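# Push the rolling drawer pedestal fully under the desk

## Task

Move the wheeled drawer pedestal completely beneath the desk so no part of it projects past the desk's front or its sides. Its drawer fronts must point toward the room and run parallel to the desk's front edge. The pedestal must stay upright and level (toppling or tilting means failure), and it only counts if it stays there without the robot holding it.

## Robot and tools

ROBOT. A LinearBot: an omnidirectional wheeled base with a column about 1.75 m high. A carriage slides on the column (lift_m, 0 to 1 m) and carries two identical six-joint arms, left and right, each ending in a two-finger gripper. Arm bases sit roughly 0.57 m + lift_m above the floor; carriage parts reach about 0.15 m lower. A hand can reach 0.78 m from its shoulder but only about 0.38 m below its arm base. A hand is about 0.16 m long, 0.1 m wide (0.14 m with fingers open). Parked arm joints 1-6: 0, 0.05, 0.05, 1.45, 0, 0; parked, the robot is about 0.95 m wide and 0.7 m long. The wheel motors here are weak (2 N m), so a drive stops on contact after only a light push.

CAMERAS. carriage_camera is fixed on the carriage, about 0.2 m ahead of the base centre and roughly 1.29 m up at lift 0, aimed forward and tilted about 20 degrees downward. left_wrist_camera and right_wrist_camera ride on the wrists and look out beyond the fingertips. All images are 504x504 pixels.

FRAMES. Base frame: origin on the floor below the base centre, x forward, y to the left, z up. left_hand and right_hand in the state are the midpoint between each hand's pads, in this frame; quat_wxyz rotates base axes into hand axes (hand z along the fingers, fingers open along hand y; an upright hand with joints 1, 5, 6 at 0 reads 1, 0, 0, 0). Hand readings drift from truth, more at long reach. The odometry frame is where the base frame was when the scene began; base_odometry only integrates wheel rotation, so wheel slip looks like motion. Heading runs -3.142 to 3.142, left positive.

TOOLS.
execute_actions: actions is a list holding one action or none (empty just reports state and images). An action may contain base, joints, or both; they start together.
- base: exactly one key, a relative move measured from the base position in the latest state report. translate_m: metres along x, forward positive, -2 to 2. strafe_m: metres along y, left positive, -2 to 2. rotate_rad: radians about z, counter-clockwise (left) positive, -6.3 to 6.3.
- joints: a single dictionary covering both arms and the lift, each entry an absolute target by name. lift_m 0 to 1 (metres). For each arm (prefix left_ or right_): joint1_rad -2.617 to 3.054 (yaw about vertical, 0 forward, positive left); joint2_rad 0 to 3.141 (shoulder: 0 upper arm back and level, 1.57 vertical, 3.14 forward and level); joint3_rad 0 to 3.141 (elbow: 0 folded, 3.14 straight); joint4_rad -1.57 to 1.57 (wrist pitch, positive lifts the fingertips); joint5_rad -1.57 to 1.57 (wrist yaw, positive swings fingertips to the right, opposite to joint1); joint6_rad -2.094 to 2.094 (roll about the finger axis, positive clockwise viewed from the forearm); gripper_m 0 to 0.093 (pad gap in metres). Joints 1-3 move up to 1.8 rad/s, 4-6 up to 2.7 rad/s. An action lasts at most 15 s.
- cameras: list of camera names or "all"; omitted or null gives all, [] gives none.
An unknown key or out-of-range number rejects the whole call with no motion. Anything left out of an action may keep pushing toward its previous target without being reported.
wait: seconds, 0 to 10; commands nothing, returns state and images.
zoom_image: camera name and region [x0, y0, x1, y1] in pixels of that camera's latest full image, top-left origin, at most 504 by 504.
read_manual: optional section, only "licences"; returns licence texts, no motion.
finished_scene: scene, the integer number of the current scene; ends it permanently and reports success.

RESULT LINES. pictures lists cameras in image order. base_status and joint_status describe how the last accepted action ended: done (for the base: wheels turned the commanded amount, slip possible; a 1-2 mm move may fall short yet say done), off_target (stopped short, may still push), contact_stop or time_out (target dropped, holds where it stopped). "joint command not followed", often with a cause line, means a self-collision check held back that arm's targets; its named joints then read not_followed, and the robot may retry them on later actions until you send passable targets. A gripper holding something usually reads off_target. on_its_own covers what the call did not command; "held at" is the held target, not the actual position. motor_effort gives percent of maximum, sign toward higher joint values, peak in brackets; readings carry a fixed bias and noise. drive_wheels is the busiest wheel (ignore sign); if at rest it stays clearly above a free-move value, the base is still pressing something. A lift effort that keeps dropping as the lift lowers means a hand rests on something. ARM HIT flags a hard self-collision. MOTOR HOT warns at 75 °C; OVER-TEMPERATURE FAULT means an arm was halted (90 °C pause, 100 °C the arm goes limp and drops), and affected keys read limit_stop_at_motor_heat: resend them. If a result reports a stop, later motion calls in the same reply are skipped.

CAUTIONS.
- Tipping is unrecoverable and nothing halts it. Risk grows with a high carriage, outstretched arms, loads, pulling, and abrupt drive stops. Only images reveal a lean.
- Contact stops come late or not at all; the base may roll about 0.3 m after an arm touches something. Arms and grippers never stop on contact: a blocked arm keeps pressing and snaps to target when freed. After a blocked drive, back off about 0.2 m along the reverse path (or turn back), twice if still pressing; a retreat may itself stop falsely, so repeat it.
- The base can slide under a table edge until the column strikes it; reversing into such an edge can flip the robot.
- Never let the arms collide or push hard on each other. To untangle a withheld arm, move it alone away first, then the other in a later action.
- Stretched arms heat quickly even empty, and heat builds while you think, since the simulation keeps running and the robot holds its last command.
- Push the pedestal gently to avoid shoving it over or slamming it; release it before finishing so it stays put unaided.

Each tool is called after "Request:" by a JSON object that holds its "method" and its "body", one argument or row to a line.

## Session

Request:
{"method": "execute_actions", "body": {
  "actions": []
}}

Scene clock: 0.00 s.
base_odometry: x=+0.000 y=+0.000 heading=+0.000 (m, m, rad; odometry frame)
base_status: not commanded
joint_positions: lift_m=+0.303 left_joint1_rad=+0.011 left_joint2_rad=+0.065 left_joint3_rad=+0.068 left_joint4_rad=+1.480 left_joint5_rad=+0.003 left_joint6_rad=-0.019 left_gripper_m=+0.095 right_joint1_rad=+0.000 right_joint2_rad=+0.062 right_joint3_rad=+0.038 right_joint4_rad=+1.469 right_joint5_rad=-0.035 right_joint6_rad=+0.010 right_gripper_m=+0.094
joint_status: not commanded
motor_effort: lift_m=+35 drive_wheels=+0 (%)
left_hand: x=+0.2999 y=+0.3440 z=+1.3041 quat_wxyz=(+0.999, +0.001, +0.044, -0.004) (m; base frame)
right_hand: x=+0.3105 y=-0.3382 z=+1.2956 quat_wxyz=(+0.998, -0.017, +0.063, +0.006) (m; base frame)
pictures: carriage_camera, left_wrist_camera, right_wrist_camera
Images, in order (width x height): carriage_camera 504x504, left_wrist_camera 504x504, right_wrist_camera 504x504.

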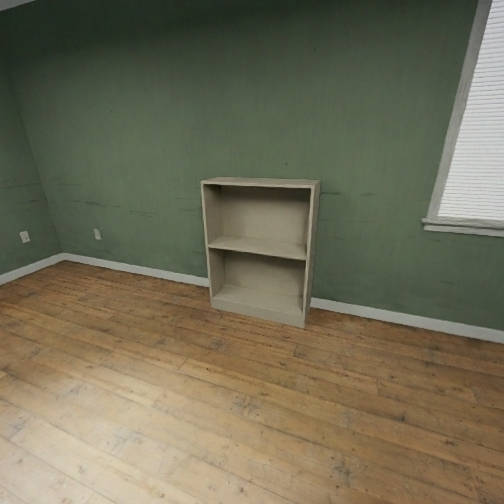

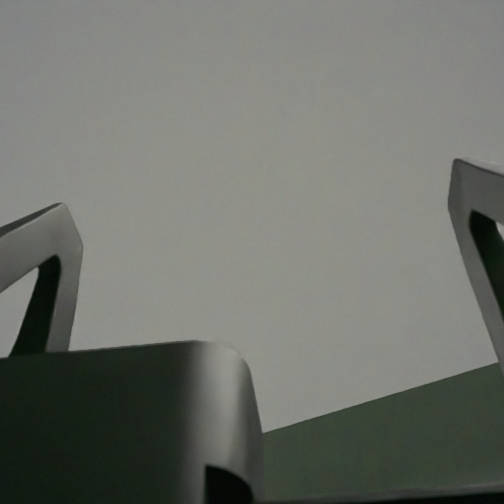

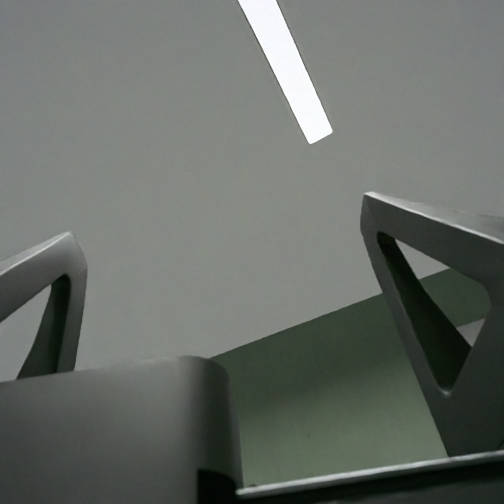

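Request:
{"method": "execute_actions", "body": {
  "actions": [
    {"base":{"rotate_rad":-1.57}}
  ],
  "cameras": ["carriage_camera"]
}}

Request:
{"method": "execute_actions", "body": {
  "actions": [
    {"base":{"rotate_rad":-1.57}}
  ],
  "cameras": ["carriage_camera"]
}}

Scene clock: 8.23 s.
base_odometry: x=+0.000 y=+0.000 heading=-1.568 (m, m, rad; odometry frame)
base_status: done
joint_positions: lift_m=+0.303 left_joint1_rad=+0.011 left_joint2_rad=+0.065 left_joint3_rad=+0.068 left_joint4_rad=+1.478 left_joint5_rad=+0.003 left_joint6_rad=-0.019 left_gripper_m=+0.095 right_joint1_rad=+0.000 right_joint2_rad=+0.062 right_joint3_rad=+0.038 right_joint4_rad=+1.469 right_joint5_rad=-0.035 right_joint6_rad=+0.010 right_gripper_m=+0.094
joint_status: not commanded
motor_effort: lift_m=+35(34) drive_wheels=+16(37) (%)
left_hand: x=+0.3004 y=+0.3440 z=+1.3041 quat_wxyz=(+0.999, +0.001, +0.045, -0.004) (m; base frame)
right_hand: x=+0.3106 y=-0.3382 z=+1.2956 quat_wxyz=(+0.998, -0.017, +0.063, +0.006) (m; base frame)
pictures: carriage_camera
Images, in order (width x height): carriage_camera 504x504.

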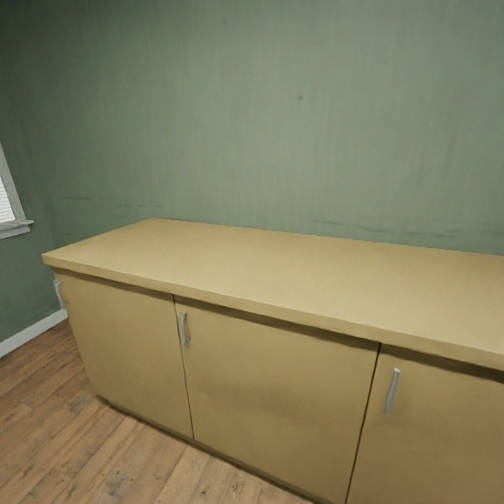

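Scene clock: 11.33 s.
base_odometry: x=+0.000 y=+0.000 heading=-3.136 (m, m, rad; odometry frame)
base_status: done
joint_positions: lift_m=+0.303 left_joint1_rad=+0.011 left_joint2_rad=+0.065 left_joint3_rad=+0.068 left_joint4_rad=+1.478 left_joint5_rad=+0.003 left_joint6_rad=-0.019 left_gripper_m=+0.095 right_joint1_rad=+0.000 right_joint2_rad=+0.062 right_joint3_rad=+0.038 right_joint4_rad=+1.468 right_joint5_rad=-0.035 right_joint6_rad=+0.010 right_gripper_m=+0.094
joint_status: not commanded
motor_effort: lift_m=+35(35) drive_wheels=+16(40) (%)
left_hand: x=+0.3006 y=+0.3440 z=+1.3041 quat_wxyz=(+0.999, +0.001, +0.045, -0.004) (m; base frame)
right_hand: x=+0.3108 y=-0.3382 z=+1.2955 quat_wxyz=(+0.998, -0.017, +0.063, +0.006) (m; base frame)
pictures: carriage_camera
Images, in order (width x height): carriage_camera 504x504.

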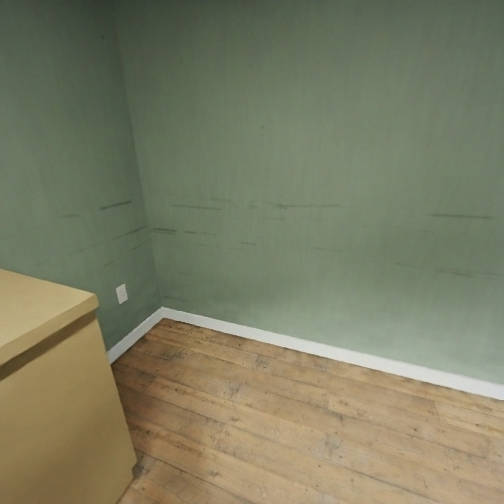

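Request:
{"method": "execute_actions", "body": {
  "actions": [
    {"base":{"rotate_rad":-1.3}}
  ],
  "cameras": ["carriage_camera"]
}}

Scene clock: 16.93 s.
base_odometry: x=+0.000 y=+0.000 heading=+1.849 (m, m, rad; odometry frame)
base_status: done
joint_positions: lift_m=+0.303 left_joint1_rad=+0.011 left_joint2_rad=+0.065 left_joint3_rad=+0.068 left_joint4_rad=+1.478 left_joint5_rad=+0.003 left_joint6_rad=-0.019 left_gripper_m=+0.095 right_joint1_rad=+0.000 right_joint2_rad=+0.062 right_joint3_rad=+0.038 right_joint4_rad=+1.468 right_joint5_rad=-0.035 right_joint6_rad=+0.010 right_gripper_m=+0.094
joint_status: not commanded
motor_effort: lift_m=+35(35) drive_wheels=+16(41) (%)
left_hand: x=+0.3004 y=+0.3440 z=+1.3041 quat_wxyz=(+0.999, +0.001, +0.045, -0.004) (m; base frame)
right_hand: x=+0.3109 y=-0.3382 z=+1.2955 quat_wxyz=(+0.998, -0.017, +0.064, +0.006) (m; base frame)
pictures: carriage_camera
Images, in order (width x height): carriage_camera 504x504.

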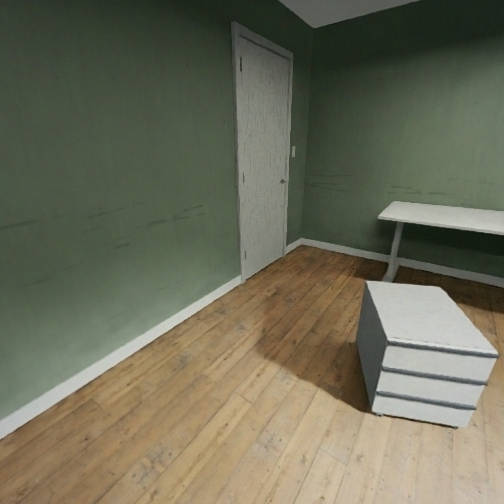

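Request:
{"method": "execute_actions", "body": {
  "actions": [
    {"base":{"rotate_rad":-0.6}}
  ],
  "cameras": ["carriage_camera"]
}}

Scene clock: 22.20 s.
base_odometry: x=+0.000 y=+0.000 heading=+1.250 (m, m, rad; odometry frame)
base_status: done
joint_positions: lift_m=+0.303 left_joint1_rad=+0.011 left_joint2_rad=+0.065 left_joint3_rad=+0.068 left_joint4_rad=+1.479 left_joint5_rad=+0.003 left_joint6_rad=-0.019 left_gripper_m=+0.095 right_joint1_rad=+0.000 right_joint2_rad=+0.062 right_joint3_rad=+0.038 right_joint4_rad=+1.467 right_joint5_rad=-0.035 right_joint6_rad=+0.010 right_gripper_m=+0.094
joint_status: not commanded
motor_effort: lift_m=+35(35) drive_wheels=+16(39) (%)
left_hand: x=+0.3002 y=+0.3440 z=+1.3041 quat_wxyz=(+0.999, +0.001, +0.045, -0.004) (m; base frame)
right_hand: x=+0.3110 y=-0.3382 z=+1.2955 quat_wxyz=(+0.998, -0.017, +0.064, +0.006) (m; base frame)
pictures: carriage_camera
Images, in order (width x height): carriage_camera 504x504.

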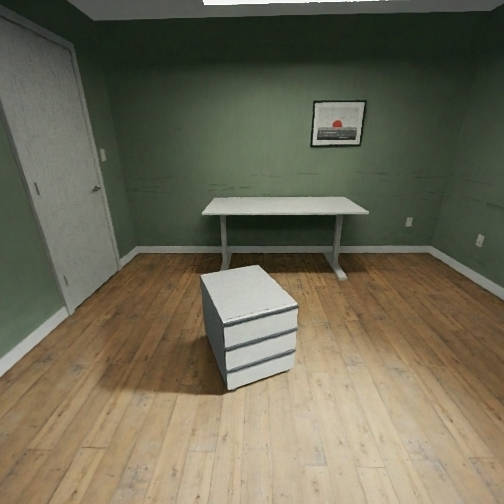

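Request:
{"method": "execute_actions", "body": {
  "actions": [
    {"base":{"rotate_rad":-0.2}}
  ],
  "cameras": []
}}

Request:
{"method": "execute_actions", "body": {
  "actions": [
    {"base":{"strafe_m":0.2}}
  ],
  "cameras": []
}}

Request:
{"method": "execute_actions", "body": {
  "actions": [
    {"base":{"translate_m":0.85},"joints":{"right_joint4_rad":-0.6,"left_joint4_rad":-0.6}}
  ]
}}

Scene clock: 81.10 s.
base_odometry: x=+0.000 y=+0.000 heading=+1.052 (m, m, rad; odometry frame)
base_status: done
joint_positions: lift_m=+0.303 left_joint1_rad=+0.011 left_joint2_rad=+0.065 left_joint3_rad=+0.068 left_joint4_rad=+1.480 left_joint5_rad=+0.003 left_joint6_rad=-0.019 left_gripper_m=+0.095 right_joint1_rad=+0.000 right_joint2_rad=+0.062 right_joint3_rad=+0.038 right_joint4_rad=+1.467 right_joint5_rad=-0.035 right_joint6_rad=+0.010 right_gripper_m=+0.094
joint_status: not commanded
motor_effort: lift_m=+35(35) drive_wheels=+16(40) (%)
left_hand: x=+0.3001 y=+0.3440 z=+1.3041 quat_wxyz=(+0.999, +0.001, +0.044, -0.004) (m; base frame)
right_hand: x=+0.3110 y=-0.3382 z=+1.2955 quat_wxyz=(+0.998, -0.017, +0.064, +0.006) (m; base frame)
pictures: none
No camera images: the call's "cameras" was empty. Leave "cameras" out to get every camera's image.

Scene clock: 83.30 s.
base_odometry: x=-0.173 y=+0.100 heading=+1.051 (m, m, rad; odometry frame)
base_status: done
joint_positions: lift_m=+0.303 left_joint1_rad=+0.011 left_joint2_rad=+0.065 left_joint3_rad=+0.068 left_joint4_rad=+1.480 left_joint5_rad=+0.003 left_joint6_rad=-0.019 left_gripper_m=+0.095 right_joint1_rad=+0.000 right_joint2_rad=+0.062 right_joint3_rad=+0.038 right_joint4_rad=+1.468 right_joint5_rad=-0.035 right_joint6_rad=+0.010 right_gripper_m=+0.094
joint_status: not commanded
motor_effort: lift_m=+35(35) drive_wheels=-11(32) (%)
left_hand: x=+0.2999 y=+0.3440 z=+1.3041 quat_wxyz=(+0.999, +0.001, +0.044, -0.004) (m; base frame)
right_hand: x=+0.3109 y=-0.3382 z=+1.2955 quat_wxyz=(+0.998, -0.017, +0.064, +0.006) (m; base frame)
pictures: none
No camera images: the call's "cameras" was empty. Leave "cameras" out to get every camera's image.

Scene clock: 87.27 s.
base_odometry: x=+0.248 y=+0.838 heading=+1.052 (m, m, rad; odometry frame)
base_status: done
joint_positions: lift_m=+0.303 left_joint1_rad=+0.011 left_joint2_rad=+0.065 left_joint3_rad=+0.064 left_joint4_rad=-0.321 left_joint5_rad=+0.003 left_joint6_rad=-0.019 left_gripper_m=+0.095 right_joint1_rad=+0.000 right_joint2_rad=+0.062 right_joint3_rad=+0.033 right_joint4_rad=-0.357 right_joint5_rad=-0.035 right_joint6_rad=+0.010 right_gripper_m=+0.094
joint_status: left_joint4_rad not_followed (moved -1.802 of -2.080); right_joint4_rad not_followed (moved -1.825 of -2.068)
motor_effort: lift_m=+35(35) drive_wheels=-9(32) (%)
left_hand: x=+0.5117 y=+0.3462 z=+0.9803 quat_wxyz=(+0.584, -0.011, +0.811, -0.004) (m; base frame)
right_hand: x=+0.5077 y=-0.3383 z=+0.9579 quat_wxyz=(+0.558, -0.006, +0.830, +0.017) (m; base frame)
pictures: carriage_camera, left_wrist_camera, right_wrist_camera
joint command not followed: on one or more control steps a check withheld the commanded joint targets of the left arm, and it was not sent them on those steps. On the call's last step the targets were still withheld.
cause: the commanded joint targets would bring two parts of the arm too close to each other (its upper arm (the part past joint 2) and its wrist (the part past joint 5), with the joints from left_joint3_rad to left_joint5_rad between them); next, command targets that bring no two parts of the arm closer together.
joint command not followed: on one or more control steps a check withheld the commanded joint targets of the right arm, and it was not sent them on those steps. On the call's last step the targets were still withheld.
cause: the commanded joint targets would bring two parts of the arm too close to each other (its upper arm (the part past joint 2) and its wrist (the part past joint 5), with the joints from right_joint3_rad to right_joint5_rad between them); next, command targets that bring no two parts of the arm closer together.
camera_calibration (this result's frames):
left_wrist_camera: T_world_to_cam=[[-0.0498353, -0.991575, -0.119563, 0.487286], [-0.834966, 0.107051, -0.539788, 0.919576], [0.54804, 0.0729305, -0.833267, 0.635273], [0, 0, 0, 1]] pos_world=[0.443944, 0.338408, 1.08399]
right_wrist_camera: T_world_to_cam=[[-0.123991, -0.990299, -0.0627183, -0.218283], [-0.8608, 0.138788, -0.489654, 0.952302], [0.493608, -0.00672449, -0.869658, 0.701921], [0, 0, 0, 1]] pos_world=[0.446203, -0.343613, 1.06304]
Images, in order (width x height): carriage_camera 504x504, left_wrist_camera 504x504, right_wrist_camera 504x504.

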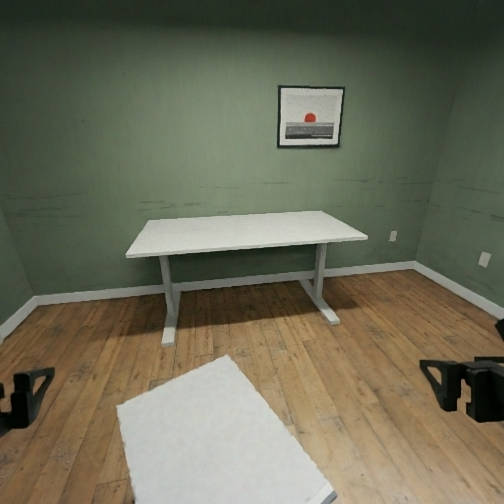

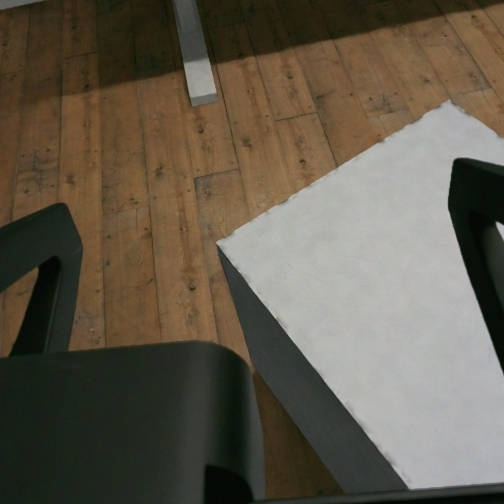

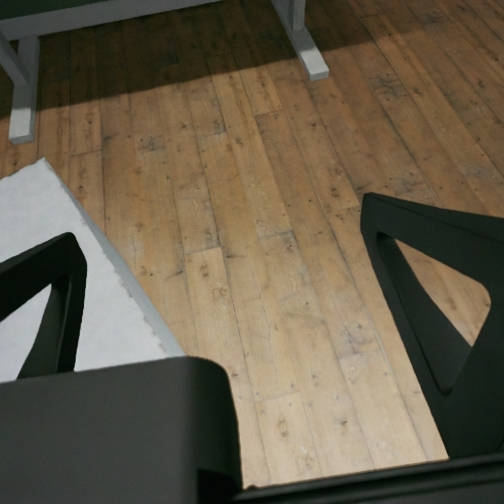

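Request:
{"method": "execute_actions", "body": {
  "actions": [
    {"base":{"translate_m":0.5},"joints":{"right_joint4_rad":-0.3,"left_joint4_rad":-0.3}}
  ]
}}

Scene clock: 92.83 s.
base_odometry: x=+0.495 y=+1.272 heading=+1.053 (m, m, rad; odometry frame)
base_status: done
joint_positions: lift_m=+0.303 left_joint1_rad=+0.011 left_joint2_rad=+0.065 left_joint3_rad=+0.067 left_joint4_rad=-0.291 left_joint5_rad=+0.002 left_joint6_rad=-0.019 left_gripper_m=+0.095 right_joint1_rad=+0.000 right_joint2_rad=+0.062 right_joint3_rad=+0.036 right_joint4_rad=-0.307 right_joint5_rad=-0.035 right_joint6_rad=+0.010 right_gripper_m=+0.094
joint_status: all done
motor_effort: lift_m=+35(35) drive_wheels=+6(81) (%)
left_hand: x=+0.5140 y=+0.3464 z=+0.9890 quat_wxyz=(+0.598, -0.011, +0.802, -0.003) (m; base frame)
right_hand: x=+0.5122 y=-0.3380 z=+0.9712 quat_wxyz=(+0.580, -0.006, +0.814, +0.017) (m; base frame)
pictures: carriage_camera, left_wrist_camera, right_wrist_camera
joint command not followed: on one or more control steps a check withheld the commanded joint targets of the left arm, and it was not sent them on those steps.
cause: the commanded joint targets would bring two parts of the arm too close to each other (its upper arm (the part past joint 2) and its wrist (the part past joint 5), with the joints from left_joint3_rad to left_joint5_rad between them); next, command targets that bring no two parts of the arm closer together.
joint command not followed: on one or more control steps a check withheld the commanded joint targets of the right arm, and it was not sent them on those steps.
cause: the commanded joint targets would bring two parts of the arm too close to each other (its upper arm (the part past joint 2) and its wrist (the part past joint 5), with the joints from right_joint3_rad to right_joint5_rad between them); next, command targets that bring no two parts of the arm closer together.
camera_calibration (this result's frames):
carriage_camera: T_world_to_cam=[[-0.0417758, -0.998515, -0.034977, 0.0531361], [-0.367112, 0.0478992, -0.928943, 1.27169], [0.929238, -0.0259669, -0.368567, 0.28934], [0, 0, 0, 1]] pos_world=[0.200207, -0.000342652, 1.28983]
left_wrist_camera: T_world_to_cam=[[-0.045048, -0.991553, -0.121626, 0.488192], [-0.816461, 0.106699, -0.567457, 0.944137], [0.575641, 0.07374, -0.814371, 0.608117], [0, 0, 0, 1]] pos_world=[0.442786, 0.338488, 1.09037]
right_wrist_camera: T_world_to_cam=[[-0.119321, -0.990415, -0.0695765, -0.212443], [-0.833179, 0.137997, -0.535509, 0.992776], [0.539977, -0.00592783, -0.841659, 0.66061], [0, 0, 0, 1]] pos_world=[0.445097, -0.343491, 1.07287]
Images, in order (width x height): carriage_camera 504x504, left_wrist_camera 504x504, right_wrist_camera 504x504.

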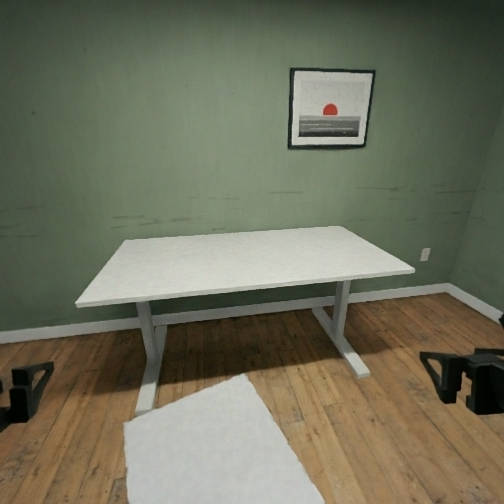

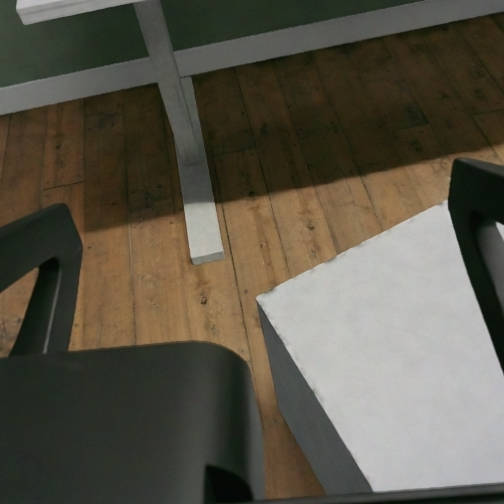

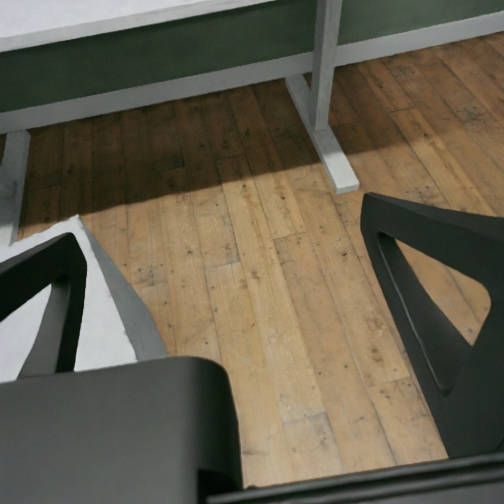

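Request:
{"method": "execute_actions", "body": {
  "actions": [
    {"base":{"translate_m":0.15},"joints":{"lift_m":0.4}}
  ],
  "cameras": []
}}

Request:
{"method": "execute_actions", "body": {
  "actions": [
    {"base":{"rotate_rad":0.25}}
  ],
  "cameras": []
}}

Request:
{"method": "execute_actions", "body": {
  "actions": [
    {"base":{"translate_m":0.25}}
  ]
}}

Scene clock: 132.37 s.
base_odometry: x=+0.569 y=+1.403 heading=+1.053 (m, m, rad; odometry frame)
base_status: done
joint_positions: lift_m=+0.400 left_joint1_rad=+0.011 left_joint2_rad=+0.065 left_joint3_rad=+0.067 left_joint4_rad=-0.285 left_joint5_rad=+0.002 left_joint6_rad=-0.019 left_gripper_m=+0.095 right_joint1_rad=+0.000 right_joint2_rad=+0.062 right_joint3_rad=+0.036 right_joint4_rad=-0.301 right_joint5_rad=-0.035 right_joint6_rad=+0.010 right_gripper_m=+0.094
joint_status: all done
motor_effort: lift_m=+39(47) drive_wheels=+7(51) (%)
left_hand: x=+0.5144 y=+0.3464 z=+1.0872 quat_wxyz=(+0.600, -0.011, +0.800, -0.003) (m; base frame)
right_hand: x=+0.5127 y=-0.3380 z=+1.0694 quat_wxyz=(+0.583, -0.007, +0.812, +0.017) (m; base frame)
pictures: none
No camera images: the call's "cameras" was empty. Leave "cameras" out to get every camera's image.

Scene clock: 133.77 s.
base_odometry: x=+0.569 y=+1.403 heading=+1.302 (m, m, rad; odometry frame)
base_status: done
joint_positions: lift_m=+0.400 left_joint1_rad=+0.011 left_joint2_rad=+0.065 left_joint3_rad=+0.067 left_joint4_rad=-0.285 left_joint5_rad=+0.002 left_joint6_rad=-0.019 left_gripper_m=+0.095 right_joint1_rad=+0.000 right_joint2_rad=+0.062 right_joint3_rad=+0.036 right_joint4_rad=-0.302 right_joint5_rad=-0.035 right_joint6_rad=+0.010 right_gripper_m=+0.094
joint_status: not commanded
motor_effort: lift_m=+39(39) drive_wheels=+13(20) (%)
left_hand: x=+0.5144 y=+0.3464 z=+1.0871 quat_wxyz=(+0.600, -0.011, +0.800, -0.003) (m; base frame)
right_hand: x=+0.5125 y=-0.3380 z=+1.0690 quat_wxyz=(+0.582, -0.007, +0.813, +0.017) (m; base frame)
pictures: none
No camera images: the call's "cameras" was empty. Leave "cameras" out to get every camera's image.

Scene clock: 136.37 s.
base_odometry: x=+0.635 y=+1.644 heading=+1.304 (m, m, rad; odometry frame)
base_status: done
joint_positions: lift_m=+0.400 left_joint1_rad=+0.011 left_joint2_rad=+0.065 left_joint3_rad=+0.067 left_joint4_rad=-0.289 left_joint5_rad=+0.002 left_joint6_rad=-0.019 left_gripper_m=+0.095 right_joint1_rad=+0.000 right_joint2_rad=+0.062 right_joint3_rad=+0.036 right_joint4_rad=-0.304 right_joint5_rad=-0.035 right_joint6_rad=+0.010 right_gripper_m=+0.094
joint_status: not commanded
motor_effort: lift_m=+39(39) drive_wheels=+8(45) (%)
left_hand: x=+0.5141 y=+0.3465 z=+1.0863 quat_wxyz=(+0.599, -0.012, +0.801, -0.003) (m; base frame)
right_hand: x=+0.5124 y=-0.3380 z=+1.0685 quat_wxyz=(+0.581, -0.006, +0.813, +0.017) (m; base frame)
pictures: carriage_camera, left_wrist_camera, right_wrist_camera
camera_calibration (this result's frames):
carriage_camera: T_world_to_cam=[[-0.0417758, -0.998515, -0.034977, 0.05652], [-0.367112, 0.0478992, -0.928943, 1.36157], [0.929238, -0.0259669, -0.368567, 0.324998], [0, 0, 0, 1]] pos_world=[0.200207, -0.000342652, 1.38658]
left_wrist_camera: T_world_to_cam=[[-0.0444068, -0.991553, -0.12186, 0.500024], [-0.8152, 0.106476, -0.569309, 1.00091], [0.577475, 0.0740594, -0.813042, 0.68475], [0, 0, 0, 1]] pos_world=[0.442717, 0.338516, 1.18749]
right_wrist_camera: T_world_to_cam=[[-0.119162, -0.990415, -0.0698499, -0.205442], [-0.831951, 0.137998, -0.537414, 1.04643], [0.541902, -0.00592743, -0.840421, 0.740078], [0, 0, 0, 1]] pos_world=[0.445047, -0.343491, 1.16999]
Images, in order (width x height): carriage_camera 504x504, left_wrist_camera 504x504, right_wrist_camera 504x504.

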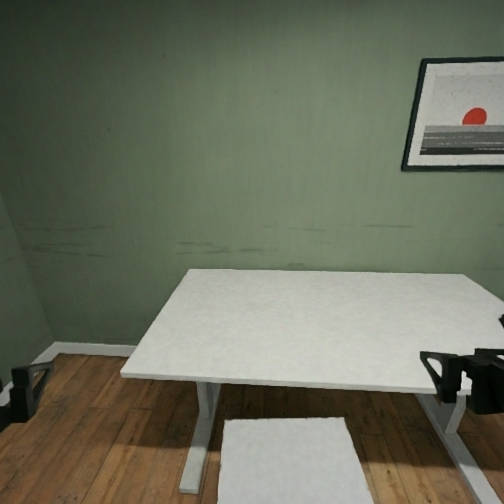

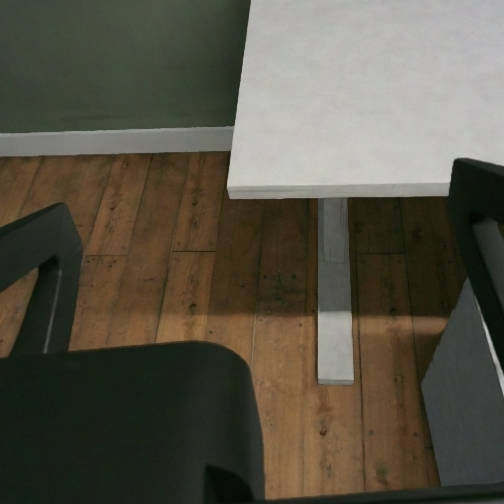

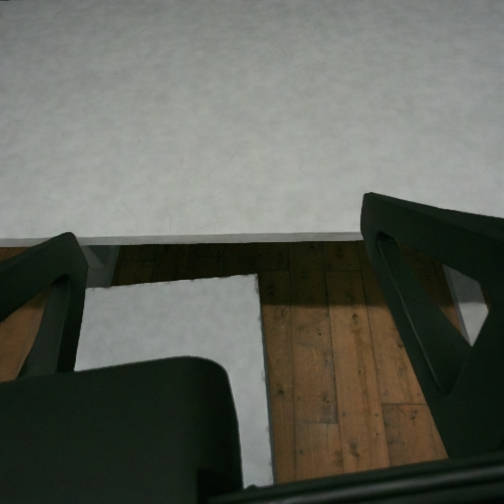

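Request:
{"method": "execute_actions", "body": {
  "actions": [
    {"base":{"translate_m":-0.05}}
  ],
  "cameras": []
}}

Request:
{"method": "execute_actions", "body": {
  "actions": [
    {"base":{"rotate_rad":-0.09}}
  ],
  "cameras": []
}}

Request:
{"method": "execute_actions", "body": {
  "actions": [
    {"base":{"strafe_m":-0.09}}
  ],
  "cameras": []
}}

Request:
{"method": "execute_actions", "body": {
  "actions": [
    {"base":{"translate_m":0.3}}
  ]
}}

Scene clock: 151.83 s.
base_odometry: x=+0.622 y=+1.596 heading=+1.304 (m, m, rad; odometry frame)
base_status: done
joint_positions: lift_m=+0.400 left_joint1_rad=+0.011 left_joint2_rad=+0.065 left_joint3_rad=+0.067 left_joint4_rad=-0.289 left_joint5_rad=+0.002 left_joint6_rad=-0.019 left_gripper_m=+0.095 right_joint1_rad=+0.000 right_joint2_rad=+0.062 right_joint3_rad=+0.036 right_joint4_rad=-0.305 right_joint5_rad=-0.035 right_joint6_rad=+0.010 right_gripper_m=+0.094
joint_status: not commanded
motor_effort: lift_m=+39(39) drive_wheels=+1(38) (%)
left_hand: x=+0.5141 y=+0.3465 z=+1.0862 quat_wxyz=(+0.599, -0.012, +0.801, -0.003) (m; base frame)
right_hand: x=+0.5123 y=-0.3380 z=+1.0683 quat_wxyz=(+0.581, -0.006, +0.814, +0.017) (m; base frame)
pictures: none
No camera images: the call's "cameras" was empty. Leave "cameras" out to get every camera's image.

Scene clock: 152.87 s.
base_odometry: x=+0.622 y=+1.596 heading=+1.214 (m, m, rad; odometry frame)
base_status: done
joint_positions: lift_m=+0.400 left_joint1_rad=+0.011 left_joint2_rad=+0.065 left_joint3_rad=+0.067 left_joint4_rad=-0.289 left_joint5_rad=+0.002 left_joint6_rad=-0.019 left_gripper_m=+0.095 right_joint1_rad=+0.000 right_joint2_rad=+0.062 right_joint3_rad=+0.036 right_joint4_rad=-0.305 right_joint5_rad=-0.035 right_joint6_rad=+0.010 right_gripper_m=+0.094
joint_status: not commanded
motor_effort: lift_m=+39(39) drive_wheels=-4(17) (%)
left_hand: x=+0.5141 y=+0.3465 z=+1.0862 quat_wxyz=(+0.599, -0.012, +0.801, -0.003) (m; base frame)
right_hand: x=+0.5123 y=-0.3380 z=+1.0683 quat_wxyz=(+0.581, -0.006, +0.814, +0.017) (m; base frame)
pictures: none
No camera images: the call's "cameras" was empty. Leave "cameras" out to get every camera's image.

Scene clock: 154.43 s.
base_odometry: x=+0.706 y=+1.565 heading=+1.215 (m, m, rad; odometry frame)
base_status: done
joint_positions: lift_m=+0.400 left_joint1_rad=+0.011 left_joint2_rad=+0.065 left_joint3_rad=+0.067 left_joint4_rad=-0.289 left_joint5_rad=+0.002 left_joint6_rad=-0.019 left_gripper_m=+0.095 right_joint1_rad=+0.000 right_joint2_rad=+0.062 right_joint3_rad=+0.036 right_joint4_rad=-0.305 right_joint5_rad=-0.035 right_joint6_rad=+0.010 right_gripper_m=+0.094
joint_status: not commanded
motor_effort: lift_m=+39(39) drive_wheels=-9(36) (%)
left_hand: x=+0.5141 y=+0.3465 z=+1.0863 quat_wxyz=(+0.599, -0.012, +0.801, -0.003) (m; base frame)
right_hand: x=+0.5123 y=-0.3380 z=+1.0683 quat_wxyz=(+0.581, -0.006, +0.814, +0.017) (m; base frame)
pictures: none
No camera images: the call's "cameras" was empty. Leave "cameras" out to get every camera's image.

Scene clock: 156.90 s.
base_odometry: x=+0.811 y=+1.846 heading=+1.214 (m, m, rad; odometry frame)
base_status: done
joint_positions: lift_m=+0.400 left_joint1_rad=+0.011 left_joint2_rad=+0.065 left_joint3_rad=+0.067 left_joint4_rad=-0.290 left_joint5_rad=+0.002 left_joint6_rad=-0.019 left_gripper_m=+0.095 right_joint1_rad=+0.000 right_joint2_rad=+0.062 right_joint3_rad=+0.036 right_joint4_rad=-0.306 right_joint5_rad=-0.035 right_joint6_rad=+0.010 right_gripper_m=+0.094
joint_status: not commanded
motor_effort: lift_m=+39(39) drive_wheels=+8(60) (%)
left_hand: x=+0.5141 y=+0.3465 z=+1.0860 quat_wxyz=(+0.598, -0.012, +0.801, -0.003) (m; base frame)
right_hand: x=+0.5122 y=-0.3380 z=+1.0681 quat_wxyz=(+0.581, -0.006, +0.814, +0.017) (m; base frame)
pictures: carriage_camera, left_wrist_camera, right_wrist_camera
camera_calibration (this result's frames):
carriage_camera: T_world_to_cam=[[-0.0417758, -0.998515, -0.034977, 0.0565201], [-0.367112, 0.0478992, -0.928943, 1.36157], [0.929238, -0.0259669, -0.368567, 0.324999], [0, 0, 0, 1]] pos_world=[0.200207, -0.000342652, 1.38658]
left_wrist_camera: T_world_to_cam=[[-0.0445462, -0.991555, -0.121797, 0.499991], [-0.81585, 0.106469, -0.568377, 1.00002], [0.576545, 0.0740492, -0.813703, 0.68578], [0, 0, 0, 1]] pos_world=[0.442753, 0.338516, 1.1873]
right_wrist_camera: T_world_to_cam=[[-0.119295, -0.990415, -0.0696221, -0.205666], [-0.832975, 0.137997, -0.535826, 1.04489], [0.540298, -0.00592777, -0.841453, 0.741715], [0, 0, 0, 1]] pos_world=[0.445089, -0.343491, 1.16968]
Images, in order (width x height): carriage_camera 504x504, left_wrist_camera 504x504, right_wrist_camera 504x504.

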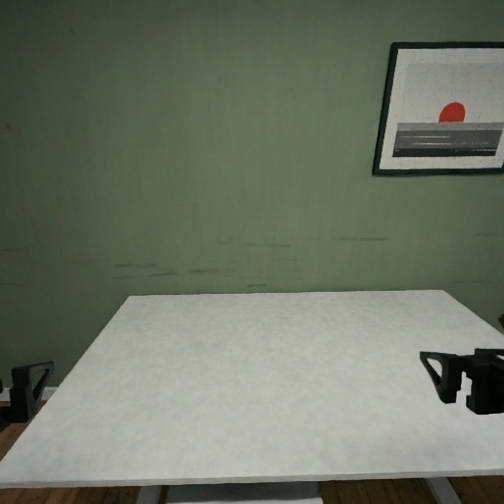

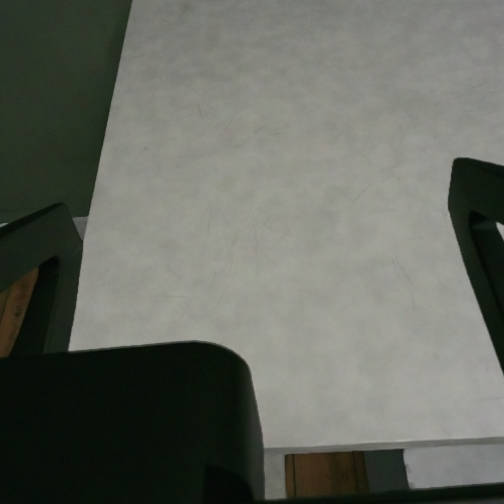

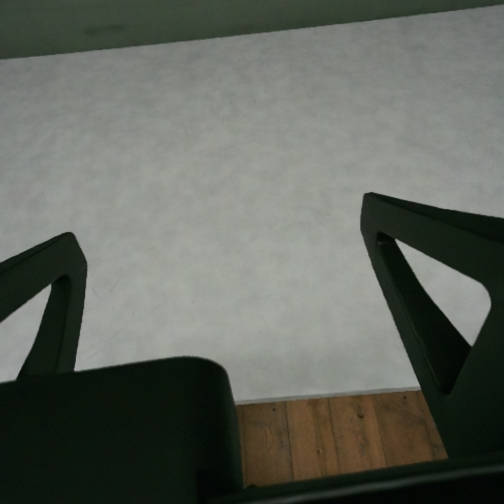

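Request:
{"method": "execute_actions", "body": {
  "actions": [
    {"base":{"translate_m":0.35}}
  ],
  "cameras": []
}}

Request:
{"method": "execute_actions", "body": {
  "actions": [
    {"base":{"translate_m":-0.9}}
  ],
  "cameras": ["carriage_camera"]
}}

Scene clock: 170.13 s.
base_odometry: x=+0.934 y=+2.173 heading=+1.213 (m, m, rad; odometry frame)
base_status: done
joint_positions: lift_m=+0.400 left_joint1_rad=+0.011 left_joint2_rad=+0.065 left_joint3_rad=+0.067 left_joint4_rad=-0.290 left_joint5_rad=+0.002 left_joint6_rad=-0.019 left_gripper_m=+0.095 right_joint1_rad=+0.000 right_joint2_rad=+0.062 right_joint3_rad=+0.036 right_joint4_rad=-0.306 right_joint5_rad=-0.035 right_joint6_rad=+0.010 right_gripper_m=+0.094
joint_status: not commanded
motor_effort: lift_m=+39(39) drive_wheels=+8(53) (%)
left_hand: x=+0.5140 y=+0.3465 z=+1.0859 quat_wxyz=(+0.598, -0.012, +0.801, -0.003) (m; base frame)
right_hand: x=+0.5122 y=-0.3380 z=+1.0681 quat_wxyz=(+0.581, -0.006, +0.814, +0.017) (m; base frame)
pictures: none
No camera images: the call's "cameras" was empty. Leave "cameras" out to get every camera's image.

Scene clock: 174.33 s.
base_odometry: x=+0.618 y=+1.331 heading=+1.211 (m, m, rad; odometry frame)
base_status: done
joint_positions: lift_m=+0.400 left_joint1_rad=+0.011 left_joint2_rad=+0.065 left_joint3_rad=+0.067 left_joint4_rad=-0.290 left_joint5_rad=+0.002 left_joint6_rad=-0.019 left_gripper_m=+0.095 right_joint1_rad=+0.000 right_joint2_rad=+0.062 right_joint3_rad=+0.036 right_joint4_rad=-0.305 right_joint5_rad=-0.035 right_joint6_rad=+0.010 right_gripper_m=+0.094
joint_status: not commanded
motor_effort: lift_m=+39(39) drive_wheels=-12(46) (%)
left_hand: x=+0.5140 y=+0.3465 z=+1.0859 quat_wxyz=(+0.598, -0.012, +0.801, -0.003) (m; base frame)
right_hand: x=+0.5123 y=-0.3380 z=+1.0683 quat_wxyz=(+0.581, -0.006, +0.814, +0.017) (m; base frame)
pictures: carriage_camera
camera_calibration (this result's frames):
carriage_camera: T_world_to_cam=[[-0.0417758, -0.998515, -0.034977, 0.0565201], [-0.367112, 0.0478992, -0.928943, 1.36157], [0.929238, -0.0259669, -0.368567, 0.324999], [0, 0, 0, 1]] pos_world=[0.200207, -0.000342652, 1.38658]
Images, in order (width x height): carriage_camera 504x504.

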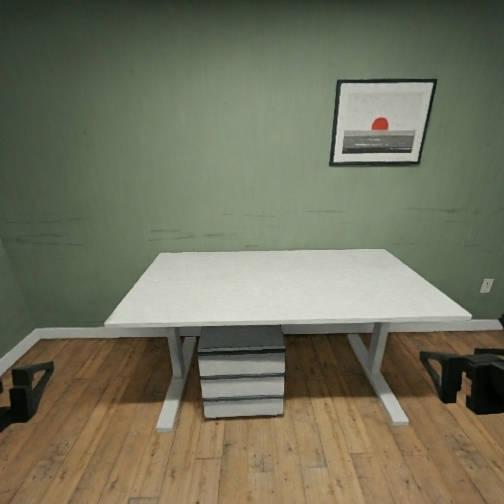

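Behind the feet fronts and aligned.

Request:
{"method": "finished_scene", "body": {
  "scene": 1
}}

The scene is finished: the task was done.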